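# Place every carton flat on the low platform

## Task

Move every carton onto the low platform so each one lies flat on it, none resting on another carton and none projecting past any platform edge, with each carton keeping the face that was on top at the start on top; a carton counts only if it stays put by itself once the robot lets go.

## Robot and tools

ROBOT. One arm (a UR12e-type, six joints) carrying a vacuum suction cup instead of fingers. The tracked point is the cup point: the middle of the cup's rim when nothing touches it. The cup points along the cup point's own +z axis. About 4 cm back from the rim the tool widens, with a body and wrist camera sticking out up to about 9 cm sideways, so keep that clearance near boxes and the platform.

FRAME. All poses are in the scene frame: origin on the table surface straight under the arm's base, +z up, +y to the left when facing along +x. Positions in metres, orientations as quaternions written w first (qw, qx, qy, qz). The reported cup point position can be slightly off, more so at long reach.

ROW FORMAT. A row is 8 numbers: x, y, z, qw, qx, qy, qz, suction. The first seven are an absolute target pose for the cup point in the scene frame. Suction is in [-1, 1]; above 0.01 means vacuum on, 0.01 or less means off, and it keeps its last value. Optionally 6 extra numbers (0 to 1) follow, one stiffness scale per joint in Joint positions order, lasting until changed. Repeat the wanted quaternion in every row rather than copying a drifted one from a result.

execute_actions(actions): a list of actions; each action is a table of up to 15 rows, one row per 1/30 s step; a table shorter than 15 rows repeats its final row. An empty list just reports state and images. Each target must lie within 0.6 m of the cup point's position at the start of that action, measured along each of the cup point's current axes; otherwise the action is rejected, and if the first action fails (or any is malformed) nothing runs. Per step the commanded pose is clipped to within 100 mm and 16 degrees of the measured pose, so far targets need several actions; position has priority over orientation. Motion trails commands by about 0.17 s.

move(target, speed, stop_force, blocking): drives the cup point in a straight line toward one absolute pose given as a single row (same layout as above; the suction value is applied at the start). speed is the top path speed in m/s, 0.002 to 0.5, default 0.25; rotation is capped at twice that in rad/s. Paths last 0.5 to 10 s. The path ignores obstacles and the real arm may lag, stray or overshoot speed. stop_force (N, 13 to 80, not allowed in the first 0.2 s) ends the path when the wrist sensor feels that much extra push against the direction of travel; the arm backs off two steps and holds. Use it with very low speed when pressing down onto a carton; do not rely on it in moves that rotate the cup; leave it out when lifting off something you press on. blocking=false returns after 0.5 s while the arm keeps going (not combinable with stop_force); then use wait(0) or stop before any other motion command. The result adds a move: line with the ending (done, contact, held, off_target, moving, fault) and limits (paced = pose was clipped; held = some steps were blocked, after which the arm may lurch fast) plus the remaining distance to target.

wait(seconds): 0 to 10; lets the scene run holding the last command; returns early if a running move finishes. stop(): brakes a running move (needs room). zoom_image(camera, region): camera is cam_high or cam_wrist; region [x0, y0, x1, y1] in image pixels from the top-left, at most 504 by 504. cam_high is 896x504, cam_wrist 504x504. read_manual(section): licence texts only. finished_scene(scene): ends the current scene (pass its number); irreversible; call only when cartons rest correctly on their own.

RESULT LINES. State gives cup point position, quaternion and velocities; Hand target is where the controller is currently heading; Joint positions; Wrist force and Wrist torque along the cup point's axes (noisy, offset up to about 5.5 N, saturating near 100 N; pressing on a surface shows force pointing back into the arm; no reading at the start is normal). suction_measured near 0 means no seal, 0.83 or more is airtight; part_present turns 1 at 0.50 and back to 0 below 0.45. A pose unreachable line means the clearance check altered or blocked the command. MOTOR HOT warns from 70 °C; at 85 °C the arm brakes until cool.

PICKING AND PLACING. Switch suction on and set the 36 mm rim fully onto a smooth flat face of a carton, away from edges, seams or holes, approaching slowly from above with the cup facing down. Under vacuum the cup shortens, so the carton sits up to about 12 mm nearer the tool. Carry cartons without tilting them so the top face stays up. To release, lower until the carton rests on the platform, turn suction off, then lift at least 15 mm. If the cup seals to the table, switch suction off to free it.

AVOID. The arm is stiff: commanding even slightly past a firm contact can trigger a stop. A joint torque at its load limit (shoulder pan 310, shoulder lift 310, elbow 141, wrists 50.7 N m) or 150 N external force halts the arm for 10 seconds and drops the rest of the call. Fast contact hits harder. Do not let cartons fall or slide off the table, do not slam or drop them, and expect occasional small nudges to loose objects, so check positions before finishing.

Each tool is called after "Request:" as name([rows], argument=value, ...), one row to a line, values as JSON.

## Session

Request:
execute_actions(actions=[])

Scene clock: 0.00 s.
end_effector_position=(+0.6299, -0.0156, +0.2876) suction_measured=0.00 part_present=0 end_effector_quat_wxyz=(-0.007, +0.013, +1.000, +0.001) end_effector_velocity=(+0.001, -0.000, -0.001) end_effector_angular_velocity=(+0.001, +0.002, +0.001)
Joint positions: [-0.281 -1.557  2.145 -2.157 -1.57   2.862]
Joint velocities: [-0.001  0.002 -0.001  0.001  0.001 -0.001]
Motor temperatures (°C, as the motors report them): [25 28 27 30 30 28]
Wrist force (N, on the end effector, along its own x y z axes, offset not removed): no reading
Wrist torque (N m, same axes, about the end effector's origin, offset not removed): no reading
Hand target: +0.630, -0.016, +0.288; -0.007, +0.013, +1.000, +0.001
Joint stiffness scale: [1. 1. 1. 1. 1. 1.]
camera_calibration (this result's frames):
cam_wrist: T_world_to_cam=[[0.114858, -0.993333, 0.00985357, -0.0886436], [-0.878126, -0.0968887, 0.468517, 0.426691], [-0.464438, -0.0624653, -0.8834, 0.624604], [0, 0, 0, 1]] pos_world=[0.67496, -0.00769502, 0.352737]

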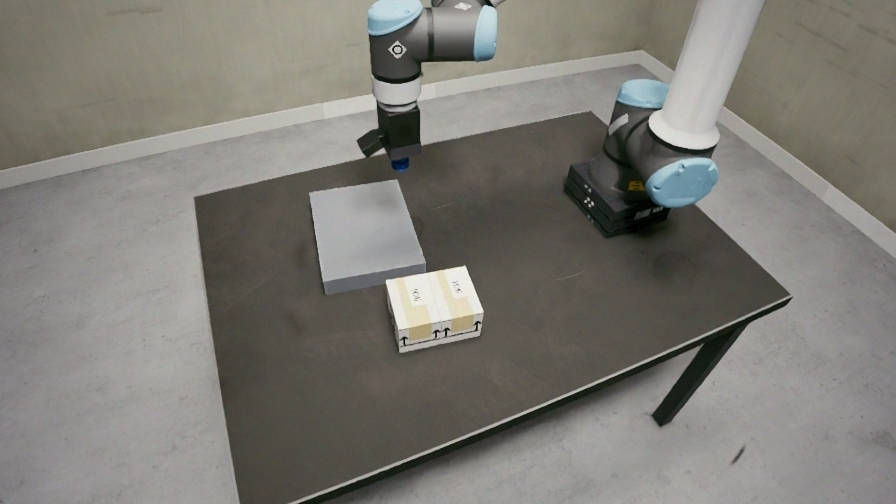

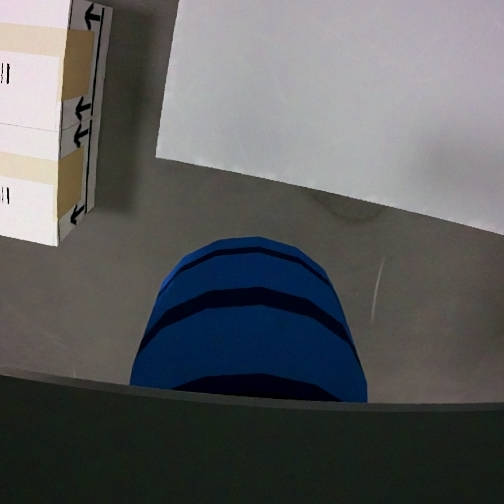

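Request:
move(target=[0.674,0.155,0.095,0,0,1,0,-1], speed=0.35)

Request:
move(target=[0.674,0.155,0.04,0,0,1,0,1], speed=0.02, stop_force=15)

Request:
move(target=[0.676,0.155,0.16,0,0,1,0,1])

Request:
move(target=[0.755,-0.127,0.135,0,0,1,0,1], speed=0.35)

Request:
move(target=[0.755,-0.127,0.07,0,0,1,0,1], speed=0.02, stop_force=15)

Scene clock: 5.23 s.
end_effector_position=(+0.6720, +0.1533, +0.0947) suction_measured=0.00 part_present=0 end_effector_quat_wxyz=(-0.002, +0.001, +1.000, +0.000) end_effector_velocity=(+0.000, +0.002, +0.001) end_effector_angular_velocity=(-0.002, -0.004, +0.002)
Joint positions: [-0.006 -1.203  2.17  -2.547 -1.571  3.112]
Joint velocities: [ 0.003 -0.001  0.    -0.003 -0.002  0.002]
Motor temperatures (°C, as the motors report them): [25 28 27 30 30 28]
Wrist force (N, on the end effector, along its own x y z axes, offset not removed): [0.8 7.3 -2.0]
Wrist torque (N m, same axes, about the end effector's origin, offset not removed): [1.31 -0.27 -0.05]
Hand target: +0.674, +0.155, +0.095; -0.000, -0.000, +1.000, -0.000
Off the commanded pose: 0.003 m, 0 deg.
Joint stiffness scale: [1. 1. 1. 1. 1. 1.]
move: done
camera_calibration (this result's frames):
cam_wrist: T_world_to_cam=[[0.139669, -0.990109, 0.0132936, 0.0586501], [-0.880456, -0.118036, 0.4592, 0.576089], [-0.453089, -0.0758405, -0.888233, 0.4791], [0, 0, 0, 1]] pos_world=[0.716105, 0.162404, 0.160232]

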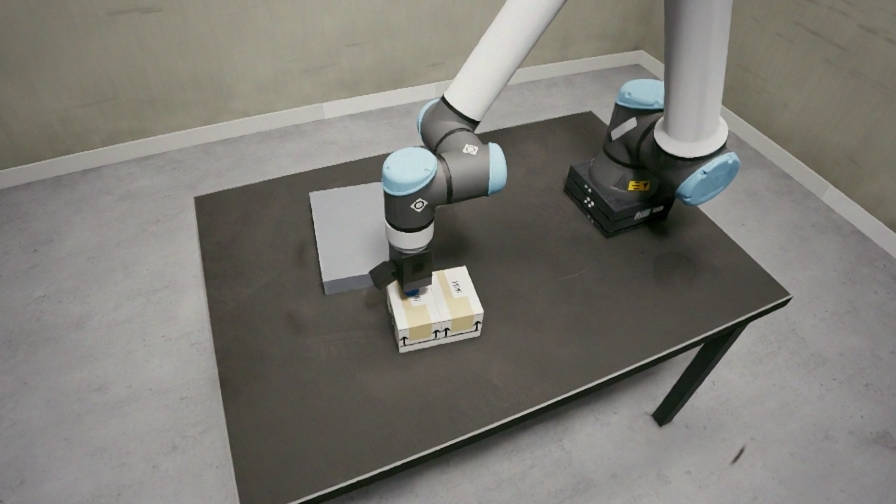

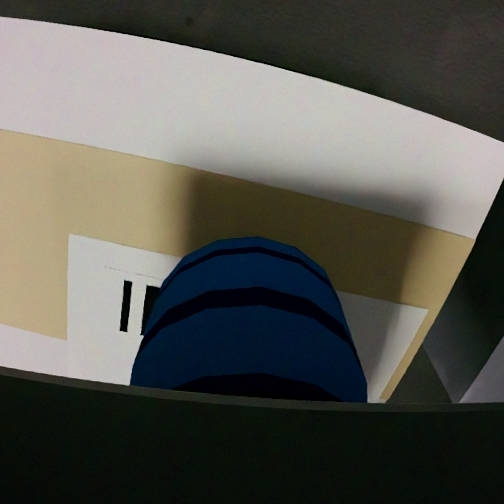

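Scene clock: 7.17 s.
end_effector_position=(+0.6795, +0.1531, +0.0737) suction_measured=0.89 part_present=1 end_effector_quat_wxyz=(+0.008, +0.001, +1.000, +0.000) end_effector_velocity=(-0.002, +0.000, +0.000) end_effector_angular_velocity=(-0.000, +0.006, +0.000)
Joint positions: [-0.006 -1.162  2.173 -2.609 -1.571  3.112]
Joint velocities: [ 0.    -0.001  0.     0.007 -0.     0.   ]
Motor temperatures (°C, as the motors report them): [25 28 27 30 30 28]
Wrist force (N, on the end effector, along its own x y z axes, offset not removed): [-2.4 2.8 -10.6]
Wrist torque (N m, same axes, about the end effector's origin, offset not removed): [0.54 0.43 -0.12]
Hand target: +0.678, +0.153, +0.074; +0.006, +0.001, +1.000, +0.000
Off the commanded pose: 0.034 m, 1 deg.
Joint stiffness scale: [1. 1. 1. 1. 1. 1.]
move: contact
camera_calibration (this result's frames):
cam_wrist: T_world_to_cam=[[0.139426, -0.990093, 0.0166015, 0.0576488], [-0.888922, -0.117757, 0.442663, 0.599169], [-0.436323, -0.0764764, -0.896534, 0.453185], [0, 0, 0, 1]] pos_world=[0.722312, 0.162292, 0.140109]

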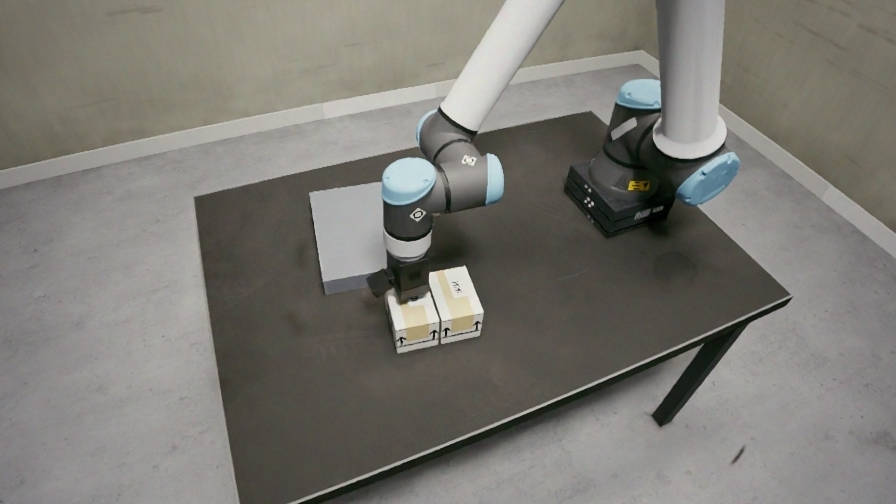

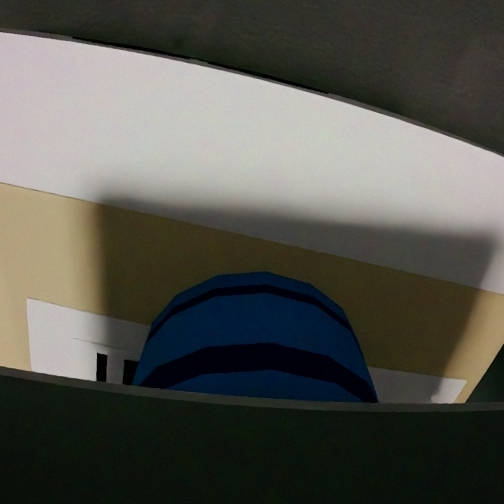

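Scene clock: 8.33 s.
end_effector_position=(+0.6758, +0.1542, +0.1593) suction_measured=0.89 part_present=1 end_effector_quat_wxyz=(-0.000, +0.000, +1.000, +0.000) end_effector_velocity=(-0.001, +0.000, -0.000) end_effector_angular_velocity=(+0.001, +0.004, +0.001)
Joint positions: [-0.004 -1.299  2.136 -2.42  -1.571  3.113]
Joint velocities: [ 0.    -0.    -0.     0.004  0.001 -0.001]
Motor temperatures (°C, as the motors report them): [25 28 27 30 30 28]
Wrist force (N, on the end effector, along its own x y z axes, offset not removed): [2.7 8.3 -0.6]
Wrist torque (N m, same axes, about the end effector's origin, offset not removed): [1.50 -0.42 -0.08]
Hand target: +0.676, +0.155, +0.160; +0.000, +0.000, +1.000, -0.000
Off the commanded pose: 0.001 m, 0 deg.
Joint stiffness scale: [1. 1. 1. 1. 1. 1.]
move: done
camera_calibration (this result's frames):
cam_wrist: T_world_to_cam=[[0.140424, -0.989994, 0.0138686, 0.0575312], [-0.881661, -0.11866, 0.456721, 0.551156], [-0.450506, -0.0763621, -0.889502, 0.536784], [0, 0, 0, 1]] pos_world=[0.719679, 0.163346, 0.224948]

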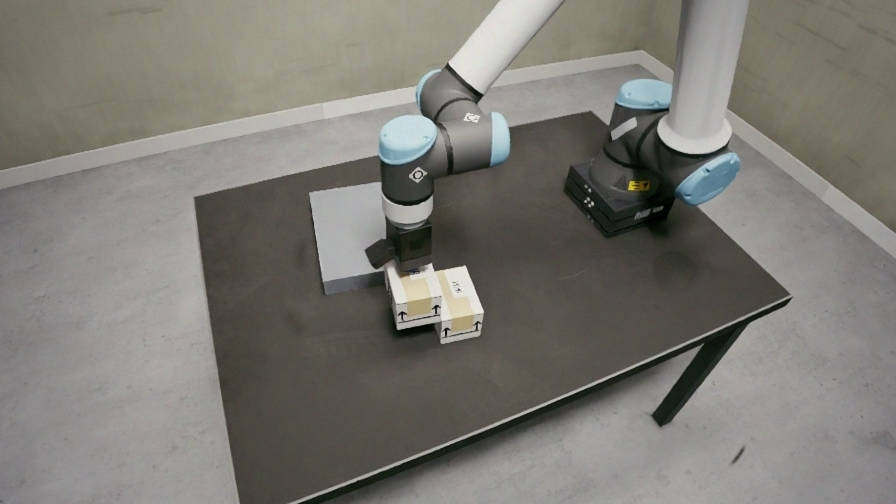

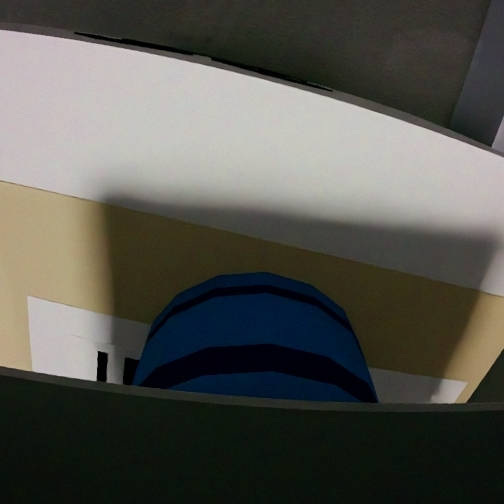

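Scene clock: 9.93 s.
end_effector_position=(+0.7531, -0.1269, +0.1342) suction_measured=0.89 part_present=1 end_effector_quat_wxyz=(-0.001, +0.001, +1.000, +0.000) end_effector_velocity=(+0.004, -0.002, +0.003) end_effector_angular_velocity=(-0.000, -0.005, +0.001)
Joint positions: [-0.373 -1.175  2.009 -2.415 -1.568  2.746]
Joint velocities: [-0.     0.    -0.007  0.001  0.002 -0.002]
Motor temperatures (°C, as the motors report them): [25 28 27 30 30 28]
Wrist force (N, on the end effector, along its own x y z axes, offset not removed): [-0.8 5.1 5.3]
Wrist torque (N m, same axes, about the end effector's origin, offset not removed): [1.16 0.33 -0.21]
Hand target: +0.755, -0.127, +0.135; +0.000, +0.000, +1.000, +0.000
Off the commanded pose: 0.002 m, 0 deg.
Joint stiffness scale: [1. 1. 1. 1. 1. 1.]
move: done
camera_calibration (this result's frames):
cam_wrist: T_world_to_cam=[[0.138302, -0.99029, 0.0141111, -0.229699], [-0.881484, -0.116586, 0.457595, 0.597399], [-0.451506, -0.0757251, -0.889049, 0.528612], [0, 0, 0, 1]] pos_world=[0.797037, -0.11779, 0.199837]

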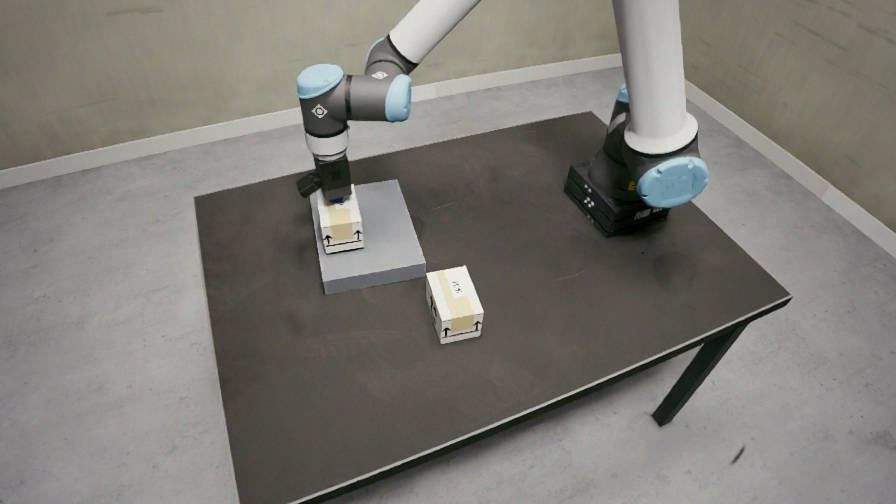

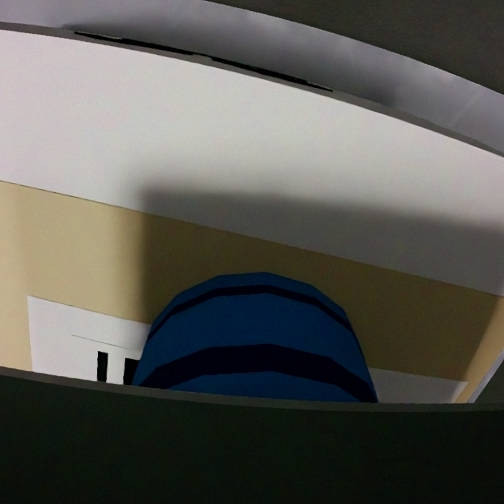

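Scene clock: 11.60 s.
end_effector_position=(+0.7604, -0.1300, +0.1218) suction_measured=0.89 part_present=1 end_effector_quat_wxyz=(+0.009, +0.001, +1.000, -0.004) end_effector_velocity=(-0.001, -0.000, +0.000) end_effector_angular_velocity=(+0.000, +0.005, -0.000)
Joint positions: [-0.373 -1.152  2.011 -2.462 -1.568  2.746]
Joint velocities: [-0.    -0.001 -0.     0.006 -0.002 -0.   ]
Motor temperatures (°C, as the motors report them): [25 28 27 30 30 28]
Wrist force (N, on the end effector, along its own x y z axes, offset not removed): [3.7 8.1 -0.8]
Wrist torque (N m, same axes, about the end effector's origin, offset not removed): [1.18 -0.64 0.05]
Hand target: +0.759, -0.130, +0.122; +0.008, +0.001, +1.000, -0.003
Off the commanded pose: 0.052 m, 1 deg.
Joint stiffness scale: [1. 1. 1. 1. 1. 1.]
move: contact
camera_calibration (this result's frames):
cam_wrist: T_world_to_cam=[[0.138142, -0.990093, 0.0251447, -0.234811], [-0.890402, -0.113035, 0.440916, 0.618401], [-0.433706, -0.083298, -0.897196, 0.507139], [0, 0, 0, 1]] pos_world=[0.803012, -0.12034, 0.188244]

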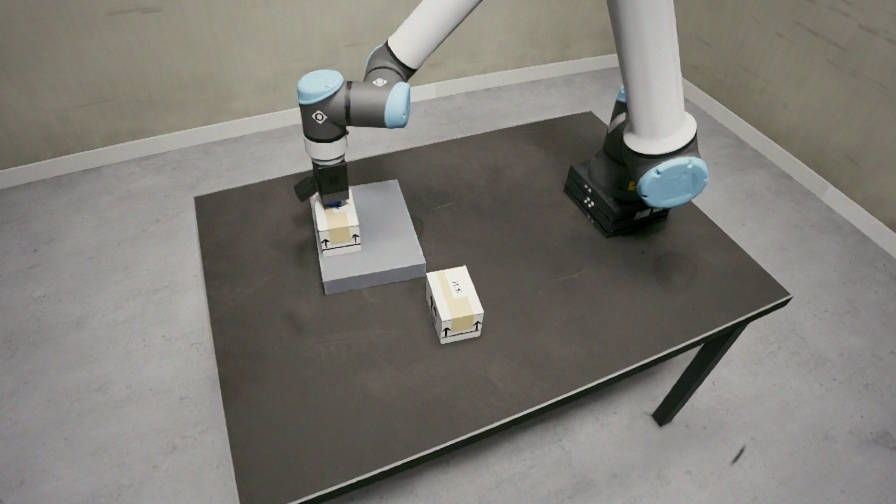

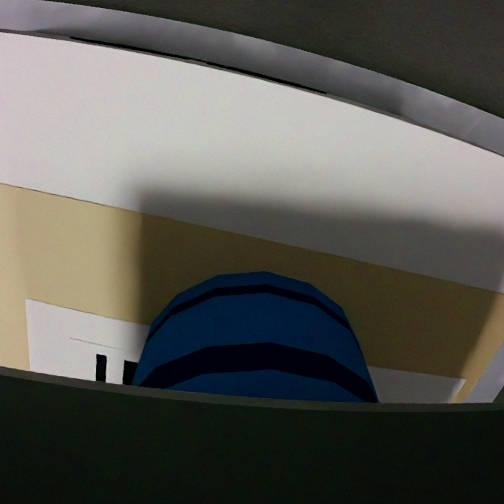

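Request:
execute_actions([
  [[0.76,-0.13,0.128,0,0,1,0,-1]],
])

Request:
move(target=[0.75,-0.11,0.19,0,0,1,0,-1])

Request:
move(target=[0.587,0.172,0.096,0,0,1,0,-1], speed=0.4)

Request:
move(target=[0.587,0.172,0.04,0,0,1,0,1], speed=0.02, stop_force=15)

Request:
move(target=[0.589,0.165,0.16,0,0,1,0,1])

Request:
move(target=[0.65,-0.11,0.135,0,0,1,0,1], speed=0.35)

Request:
move(target=[0.65,-0.11,0.07,0,0,1,0,1], speed=0.02, stop_force=15)

Request:
execute_actions([
  [[0.654,-0.113,0.128,0,0,1,0,-1]],
])

Request:
move(target=[0.66,-0.2,0.3,0,0,1,0,-1])

Scene clock: 14.13 s.
end_effector_position=(+0.7612, -0.1303, +0.1313) suction_measured=0.00 part_present=0 end_effector_quat_wxyz=(+0.003, +0.000, +1.000, -0.002) end_effector_velocity=(+0.002, +0.000, +0.002) end_effector_angular_velocity=(+0.003, +0.005, +0.000)
Joint positions: [-0.373 -1.162  1.998 -2.426 -1.568  2.744]
Joint velocities: [ 0.001  0.    -0.008  0.013  0.001  0.001]
Motor temperatures (°C, as the motors report them): [25 28 27 30 30 28]
Wrist force (N, on the end effector, along its own x y z axes, offset not removed): [0.0 4.4 -6.0]
Wrist torque (N m, same axes, about the end effector's origin, offset not removed): [0.85 0.09 0.01]
Hand target: +0.760, -0.130, +0.128; +0.000, +0.000, +1.000, -0.000
Off the commanded pose: 0.004 m, 0 deg.
Joint stiffness scale: [1. 1. 1. 1. 1. 1.]
camera_calibration (this result's frames):
cam_wrist: T_world_to_cam=[[0.139902, -0.989993, 0.0184984, -0.235911], [-0.884876, -0.11662, 0.450992, 0.608894], [-0.444321, -0.0794633, -0.892336, 0.523927], [0, 0, 0, 1]] pos_world=[0.804592, -0.120908, 0.197277]

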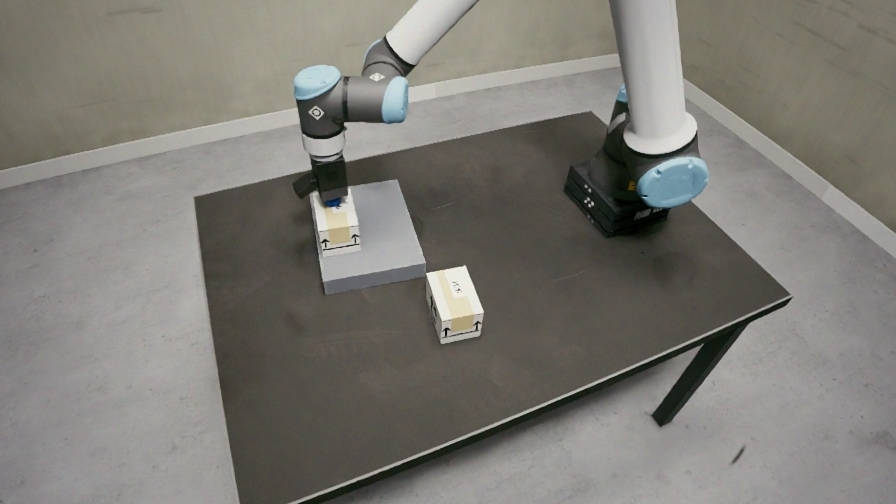

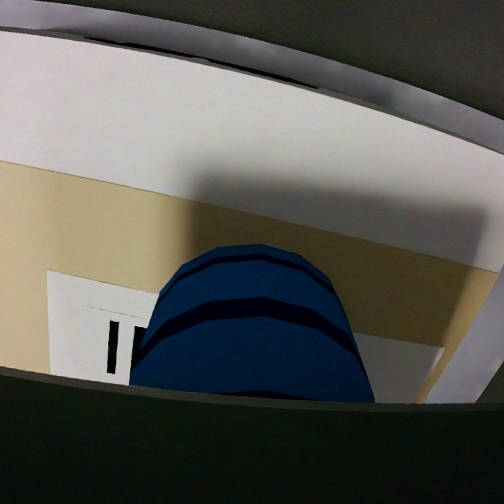

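Scene clock: 15.23 s.
end_effector_position=(+0.7495, -0.1104, +0.1899) suction_measured=0.00 part_present=0 end_effector_quat_wxyz=(+0.000, -0.000, +1.000, -0.000) end_effector_velocity=(-0.000, -0.000, +0.001) end_effector_angular_velocity=(-0.000, +0.001, -0.000)
Joint positions: [-0.355 -1.255  1.994 -2.322 -1.568  2.761]
Joint velocities: [-0.    -0.001 -0.001  0.003 -0.001 -0.   ]
Motor temperatures (°C, as the motors report them): [25 28 27 30 30 28]
Wrist force (N, on the end effector, along its own x y z axes, offset not removed): [-2.1 6.7 -3.1]
Wrist torque (N m, same axes, about the end effector's origin, offset not removed): [1.10 -0.08 -0.24]
Hand target: +0.750, -0.110, +0.190; -0.000, +0.000, +1.000, -0.000
Off the commanded pose: 0.001 m, 0 deg.
Joint stiffness scale: [1. 1. 1. 1. 1. 1.]
move: done
camera_calibration (this result's frames):
cam_wrist: T_world_to_cam=[[0.14138, -0.989846, 0.0147392, -0.21601], [-0.88184, -0.11916, 0.456245, 0.57099], [-0.449856, -0.0775016, -0.889732, 0.576464], [0, 0, 0, 1]] pos_world=[0.793387, -0.101101, 0.255571]

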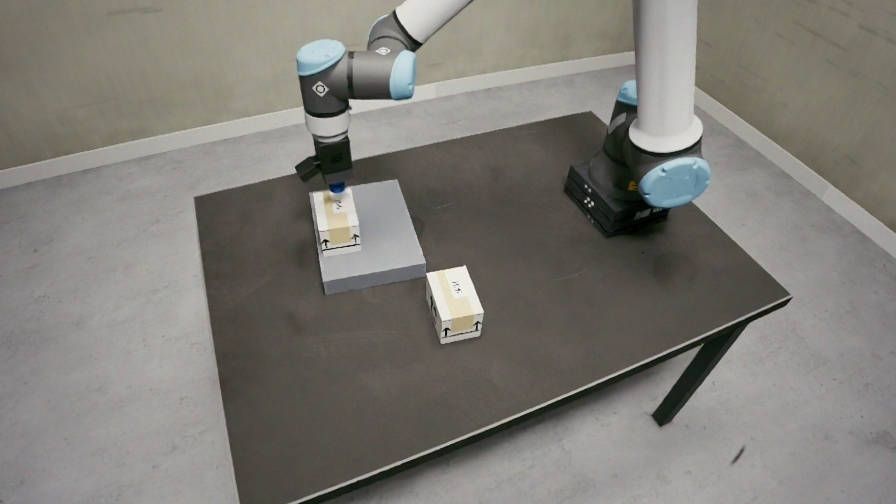

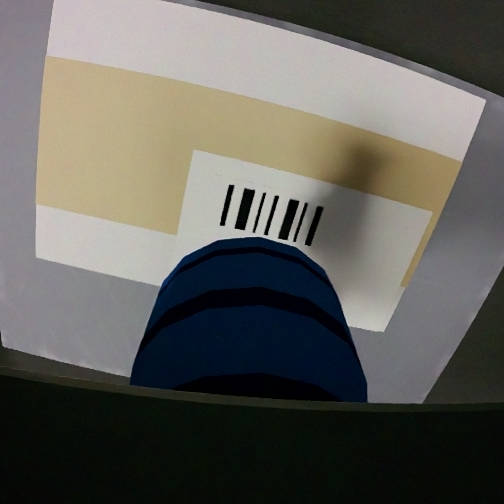

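Scene clock: 16.83 s.
end_effector_position=(+0.5876, +0.1699, +0.0972) suction_measured=0.00 part_present=0 end_effector_quat_wxyz=(+0.000, +0.000, +1.000, +0.000) end_effector_velocity=(+0.000, +0.003, +0.000) end_effector_angular_velocity=(-0.003, -0.007, -0.007)
Joint positions: [ 0.018 -1.298  2.32  -2.605 -1.571  3.135]
Joint velocities: [ 0.006 -0.     0.002 -0.009 -0.003  0.012]
Motor temperatures (°C, as the motors report them): [25 28 27 30 30 28]
Wrist force (N, on the end effector, along its own x y z axes, offset not removed): [5.5 3.2 -2.6]
Wrist torque (N m, same axes, about the end effector's origin, offset not removed): [0.57 -0.93 -0.23]
Hand target: +0.587, +0.172, +0.096; -0.000, -0.000, +1.000, -0.000
Off the commanded pose: 0.002 m, 0 deg.
Joint stiffness scale: [1. 1. 1. 1. 1. 1.]
move: done
camera_calibration (this result's frames):
cam_wrist: T_world_to_cam=[[0.140081, -0.990043, 0.0138279, 0.0865812], [-0.881811, -0.118391, 0.4565, 0.503712], [-0.450318, -0.0761407, -0.889616, 0.442903], [0, 0, 0, 1]] pos_world=[0.631498, 0.179077, 0.162872]

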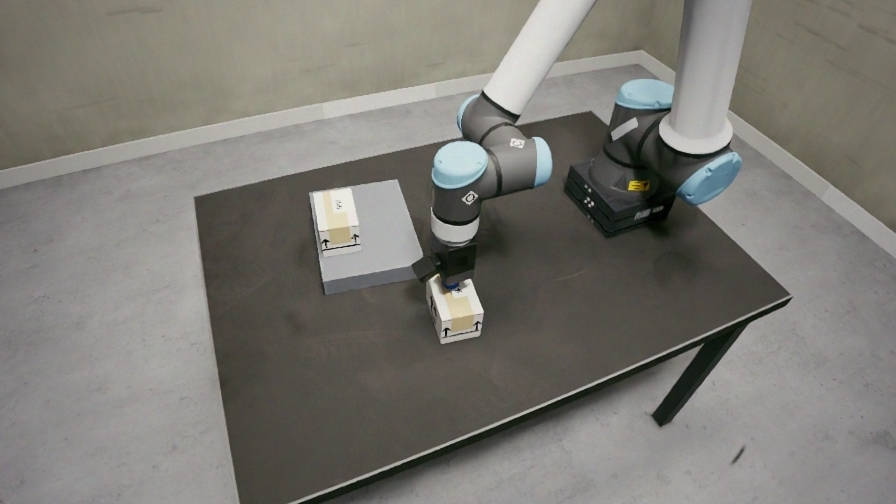

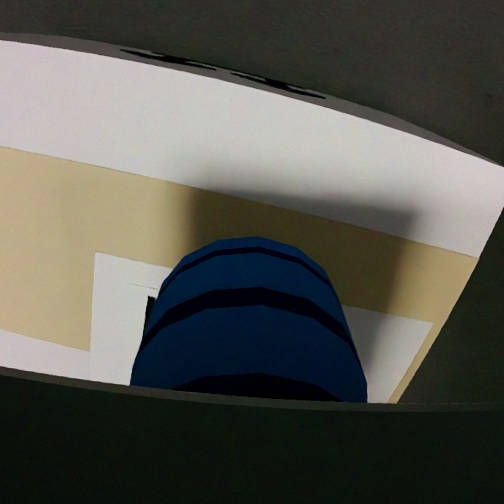

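Scene clock: 18.87 s.
end_effector_position=(+0.5942, +0.1701, +0.0736) suction_measured=0.89 part_present=1 end_effector_quat_wxyz=(+0.009, +0.000, +1.000, +0.000) end_effector_velocity=(+0.001, -0.000, +0.001) end_effector_angular_velocity=(-0.000, +0.003, +0.001)
Joint positions: [ 0.019 -1.246  2.325 -2.68  -1.571  3.136]
Joint velocities: [-0.    -0.002 -0.003  0.008 -0.    -0.001]
Motor temperatures (°C, as the motors report them): [25 28 27 30 30 28]
Wrist force (N, on the end effector, along its own x y z axes, offset not removed): [4.9 3.8 -9.0]
Wrist torque (N m, same axes, about the end effector's origin, offset not removed): [0.53 -0.68 -0.20]
Hand target: +0.593, +0.170, +0.073; +0.007, +0.001, +1.000, +0.000
Off the commanded pose: 0.034 m, 1 deg.
Joint stiffness scale: [1. 1. 1. 1. 1. 1.]
move: contact
camera_calibration (this result's frames):
cam_wrist: T_world_to_cam=[[0.139714, -0.990053, 0.0165648, 0.0862384], [-0.889843, -0.1182, 0.44069, 0.526187], [-0.434349, -0.0763109, -0.897506, 0.416028], [0, 0, 0, 1]] pos_world=[0.636876, 0.179323, 0.140074]

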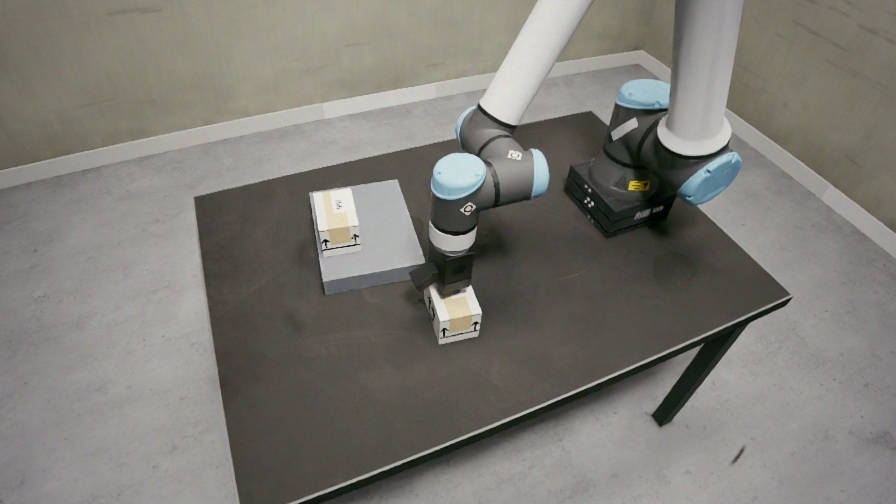

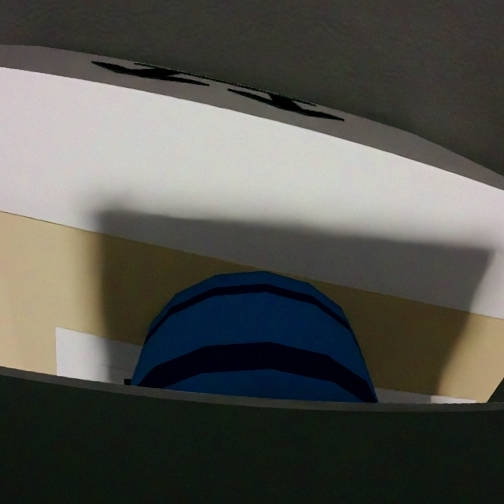

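Scene clock: 20.00 s.
end_effector_position=(+0.5877, +0.1665, +0.1590) suction_measured=0.89 part_present=1 end_effector_quat_wxyz=(-0.000, -0.001, +1.000, +0.000) end_effector_velocity=(-0.002, +0.000, -0.001) end_effector_angular_velocity=(-0.000, +0.008, +0.001)
Joint positions: [ 0.013 -1.411  2.291 -2.462 -1.571  3.128]
Joint velocities: [ 0.    -0.     0.     0.008 -0.    -0.001]
Motor temperatures (°C, as the motors report them): [25 28 27 30 30 28]
Wrist force (N, on the end effector, along its own x y z axes, offset not removed): [-1.6 0.4 5.7]
Wrist torque (N m, same axes, about the end effector's origin, offset not removed): [0.21 -0.04 0.04]
Hand target: +0.589, +0.165, +0.160; +0.000, +0.000, +1.000, +0.000
Off the commanded pose: 0.002 m, 0 deg.
Joint stiffness scale: [1. 1. 1. 1. 1. 1.]
move: done
camera_calibration (this result's frames):
cam_wrist: T_world_to_cam=[[0.141993, -0.98977, 0.013931, 0.0811156], [-0.881317, -0.120002, 0.457034, 0.475024], [-0.450687, -0.0771733, -0.88934, 0.498015], [0, 0, 0, 1]] pos_world=[0.631578, 0.175723, 0.224672]

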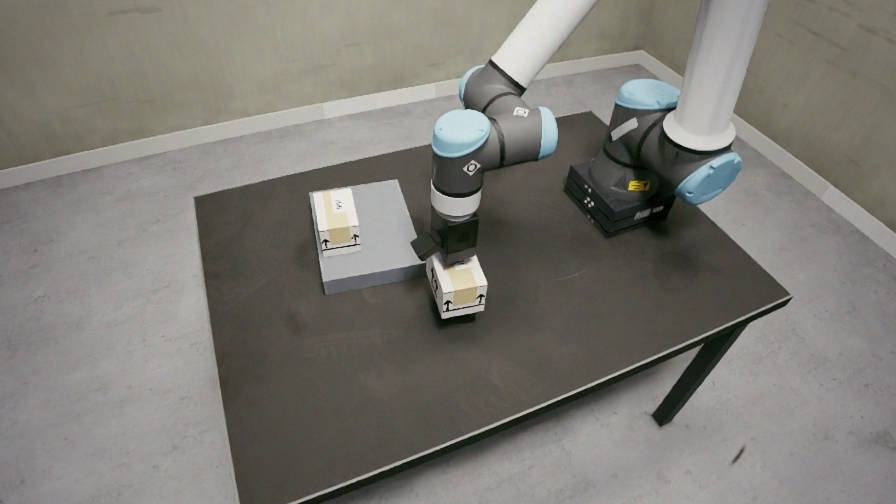

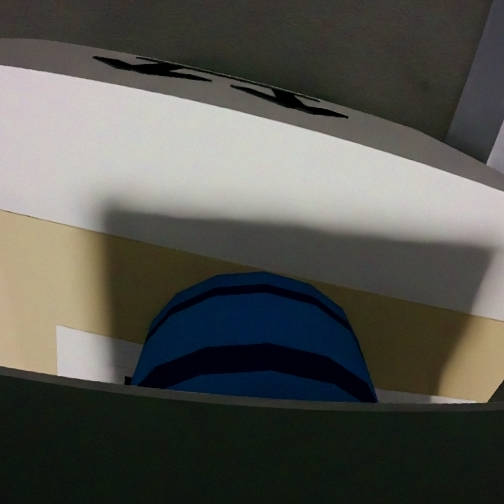

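Scene clock: 21.47 s.
end_effector_position=(+0.6476, -0.1089, +0.1340) suction_measured=0.89 part_present=1 end_effector_quat_wxyz=(-0.001, +0.001, +1.000, +0.000) end_effector_velocity=(+0.007, -0.002, +0.005) end_effector_angular_velocity=(-0.002, -0.011, +0.012)
Joint positions: [-0.412 -1.308  2.218 -2.49  -1.567  2.708]
Joint velocities: [-0.    -0.002 -0.009  0.     0.003 -0.013]
Motor temperatures (°C, as the motors report them): [25 28 27 30 30 28]
Wrist force (N, on the end effector, along its own x y z axes, offset not removed): [-1.0 4.2 4.5]
Wrist torque (N m, same axes, about the end effector's origin, offset not removed): [0.82 0.16 -0.26]
Hand target: +0.650, -0.109, +0.135; +0.000, +0.000, +1.000, +0.000
Off the commanded pose: 0.003 m, 0 deg.
Joint stiffness scale: [1. 1. 1. 1. 1. 1.]
move: done
camera_calibration (this result's frames):
cam_wrist: T_world_to_cam=[[0.138073, -0.990328, 0.0136371, -0.197037], [-0.881114, -0.116535, 0.45832, 0.506242], [-0.452298, -0.0752976, -0.888683, 0.482718], [0, 0, 0, 1]] pos_world=[0.691595, -0.0997884, 0.19965]

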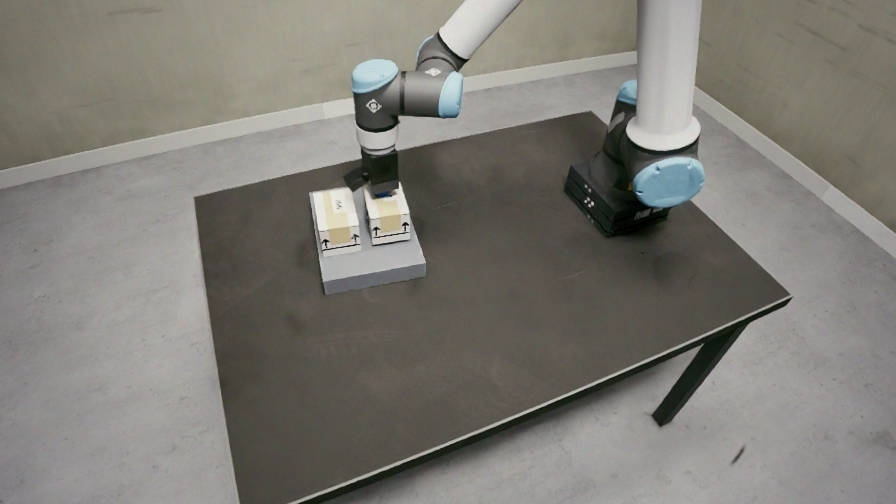

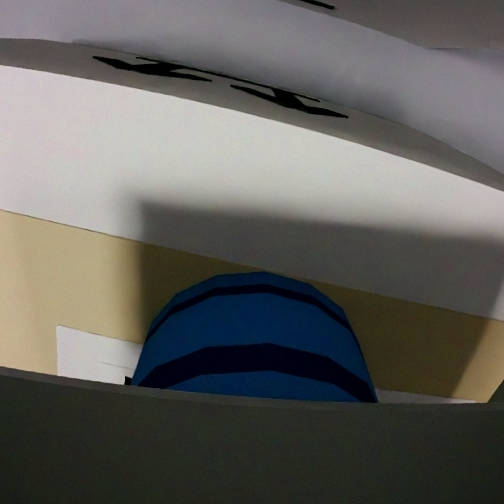

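Scene clock: 22.80 s.
end_effector_position=(+0.6525, -0.1112, +0.1216) suction_measured=0.89 part_present=1 end_effector_quat_wxyz=(+0.005, +0.001, +1.000, -0.002) end_effector_velocity=(-0.003, +0.001, -0.001) end_effector_angular_velocity=(+0.004, +0.010, +0.000)
Joint positions: [-0.412 -1.283  2.221 -2.53  -1.567  2.707]
Joint velocities: [-0.001 -0.002  0.001  0.011  0.    -0.001]
Motor temperatures (°C, as the motors report them): [25 28 27 30 30 28]
Wrist force (N, on the end effector, along its own x y z axes, offset not removed): [-2.0 0.2 3.2]
Wrist torque (N m, same axes, about the end effector's origin, offset not removed): [-0.04 0.19 -0.18]
Hand target: +0.651, -0.111, +0.122; +0.003, +0.001, +1.000, -0.001
Off the commanded pose: 0.052 m, 1 deg.
Joint stiffness scale: [1. 1. 1. 1. 1. 1.]
move: contact
camera_calibration (this result's frames):
cam_wrist: T_world_to_cam=[[0.138487, -0.990153, 0.0204358, -0.200922], [-0.886252, -0.114692, 0.44878, 0.520702], [-0.442017, -0.0802614, -0.893408, 0.467064], [0, 0, 0, 1]] pos_world=[0.695748, -0.101735, 0.187704]

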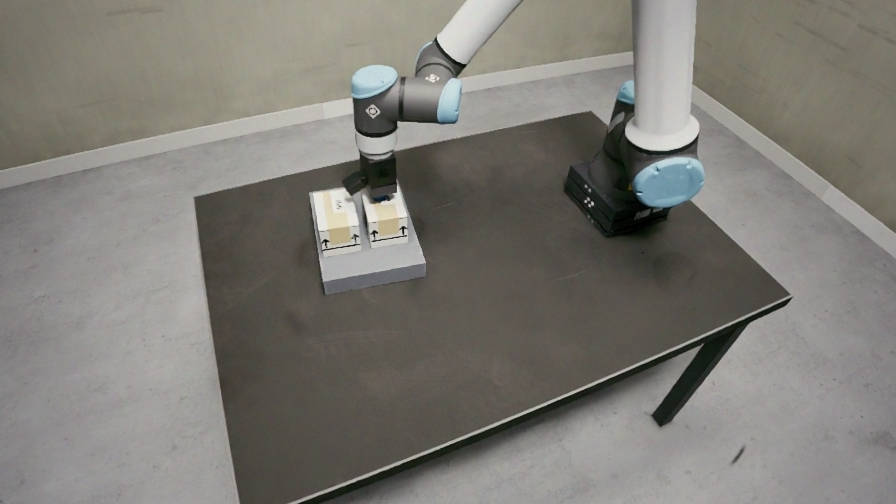

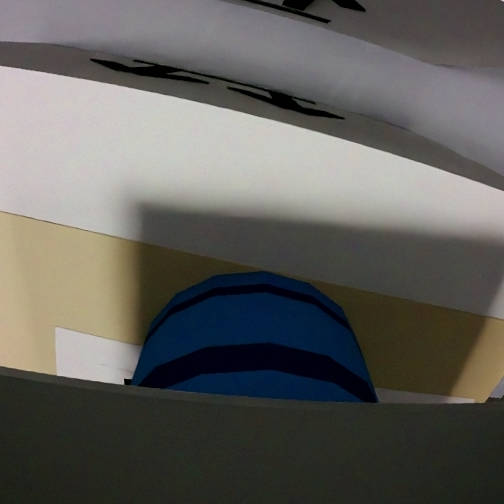

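Scene clock: 23.30 s.
end_effector_position=(+0.6547, -0.1122, +0.1300) suction_measured=0.00 part_present=0 end_effector_quat_wxyz=(+0.002, -0.000, +1.000, -0.001) end_effector_velocity=(+0.002, -0.002, +0.003) end_effector_angular_velocity=(-0.001, +0.001, +0.001)
Joint positions: [-0.412 -1.293  2.21  -2.504 -1.567  2.704]
Joint velocities: [-0.    -0.002 -0.007  0.009 -0.001 -0.002]
Motor temperatures (°C, as the motors report them): [25 28 27 30 30 28]
Wrist force (N, on the end effector, along its own x y z axes, offset not removed): [3.6 6.2 -5.0]
Wrist torque (N m, same axes, about the end effector's origin, offset not removed): [0.96 -0.50 -0.29]
Hand target: +0.654, -0.113, +0.128; +0.000, +0.000, +1.000, -0.000
Off the commanded pose: 0.002 m, 0 deg.
Joint stiffness scale: [1. 1. 1. 1. 1. 1.]
camera_calibration (this result's frames):
cam_wrist: T_world_to_cam=[[0.14131, -0.989809, 0.0176096, -0.203822], [-0.883796, -0.118121, 0.452716, 0.516276], [-0.446022, -0.0795363, -0.891481, 0.477896], [0, 0, 0, 1]] pos_world=[0.698237, -0.102752, 0.195899]

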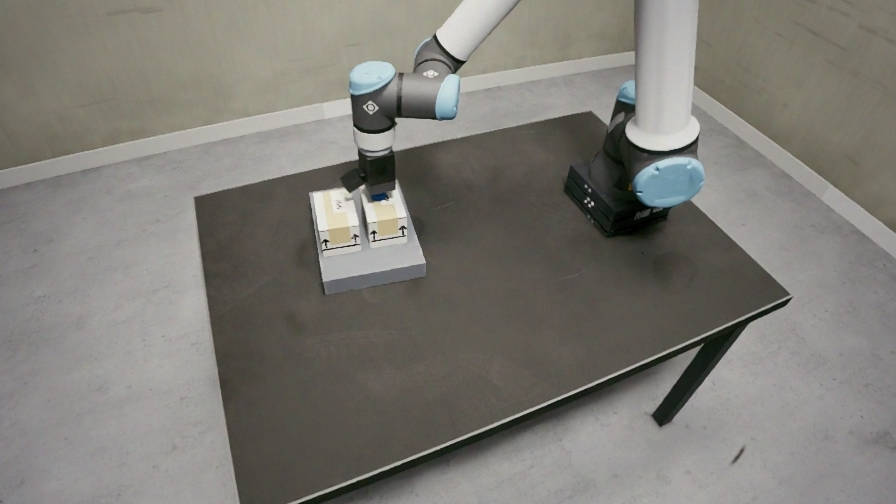

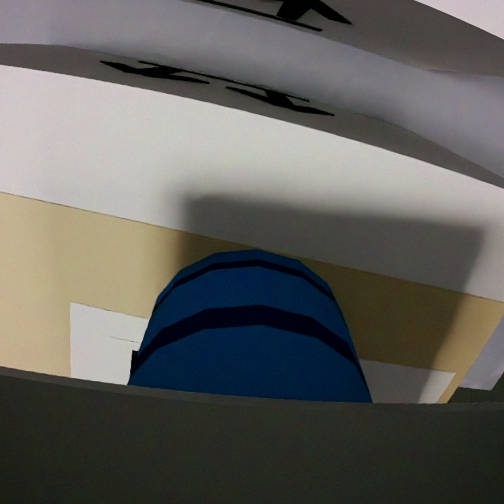

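Scene clock: 24.77 s.
end_effector_position=(+0.6590, -0.1979, +0.2989) suction_measured=0.00 part_present=0 end_effector_quat_wxyz=(-0.000, -0.000, +1.000, -0.000) end_effector_velocity=(-0.001, +0.000, +0.002) end_effector_angular_velocity=(+0.002, +0.003, +0.003)
Joint positions: [-0.526 -1.478  2.04  -2.143 -1.566  2.59 ]
Joint velocities: [-0.    -0.002 -0.003  0.008  0.    -0.003]
Motor temperatures (°C, as the motors report them): [25 28 27 30 30 28]
Wrist force (N, on the end effector, along its own x y z axes, offset not removed): [1.0 -0.4 -0.9]
Wrist torque (N m, same axes, about the end effector's origin, offset not removed): [-0.05 -0.21 -0.11]
Hand target: +0.660, -0.200, +0.300; +0.000, +0.000, +1.000, +0.000
Off the commanded pose: 0.003 m, 0 deg.
Joint stiffness scale: [1. 1. 1. 1. 1. 1.]
move: done
camera_calibration (this result's frames):
cam_wrist: T_world_to_cam=[[0.141723, -0.989793, 0.0149805, -0.291755], [-0.881303, -0.119268, 0.457252, 0.43032], [-0.450798, -0.0780055, -0.889211, 0.626324], [0, 0, 0, 1]] pos_world=[0.702936, -0.188597, 0.36454]

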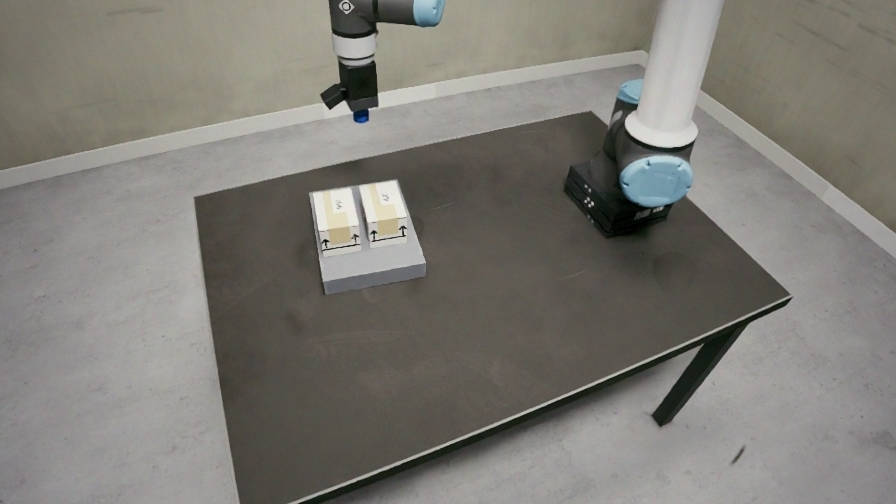

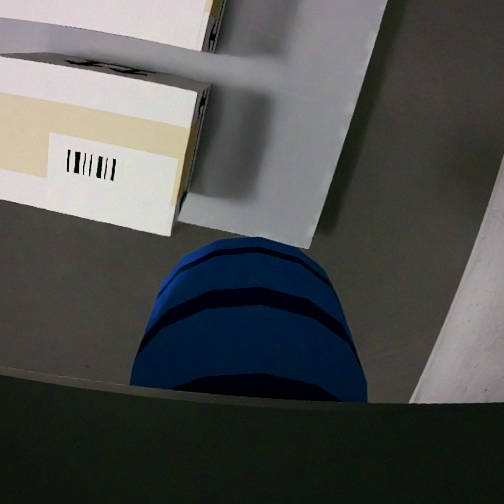

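Request:
finished_scene(scene=2)

The scene is finished: the task was done.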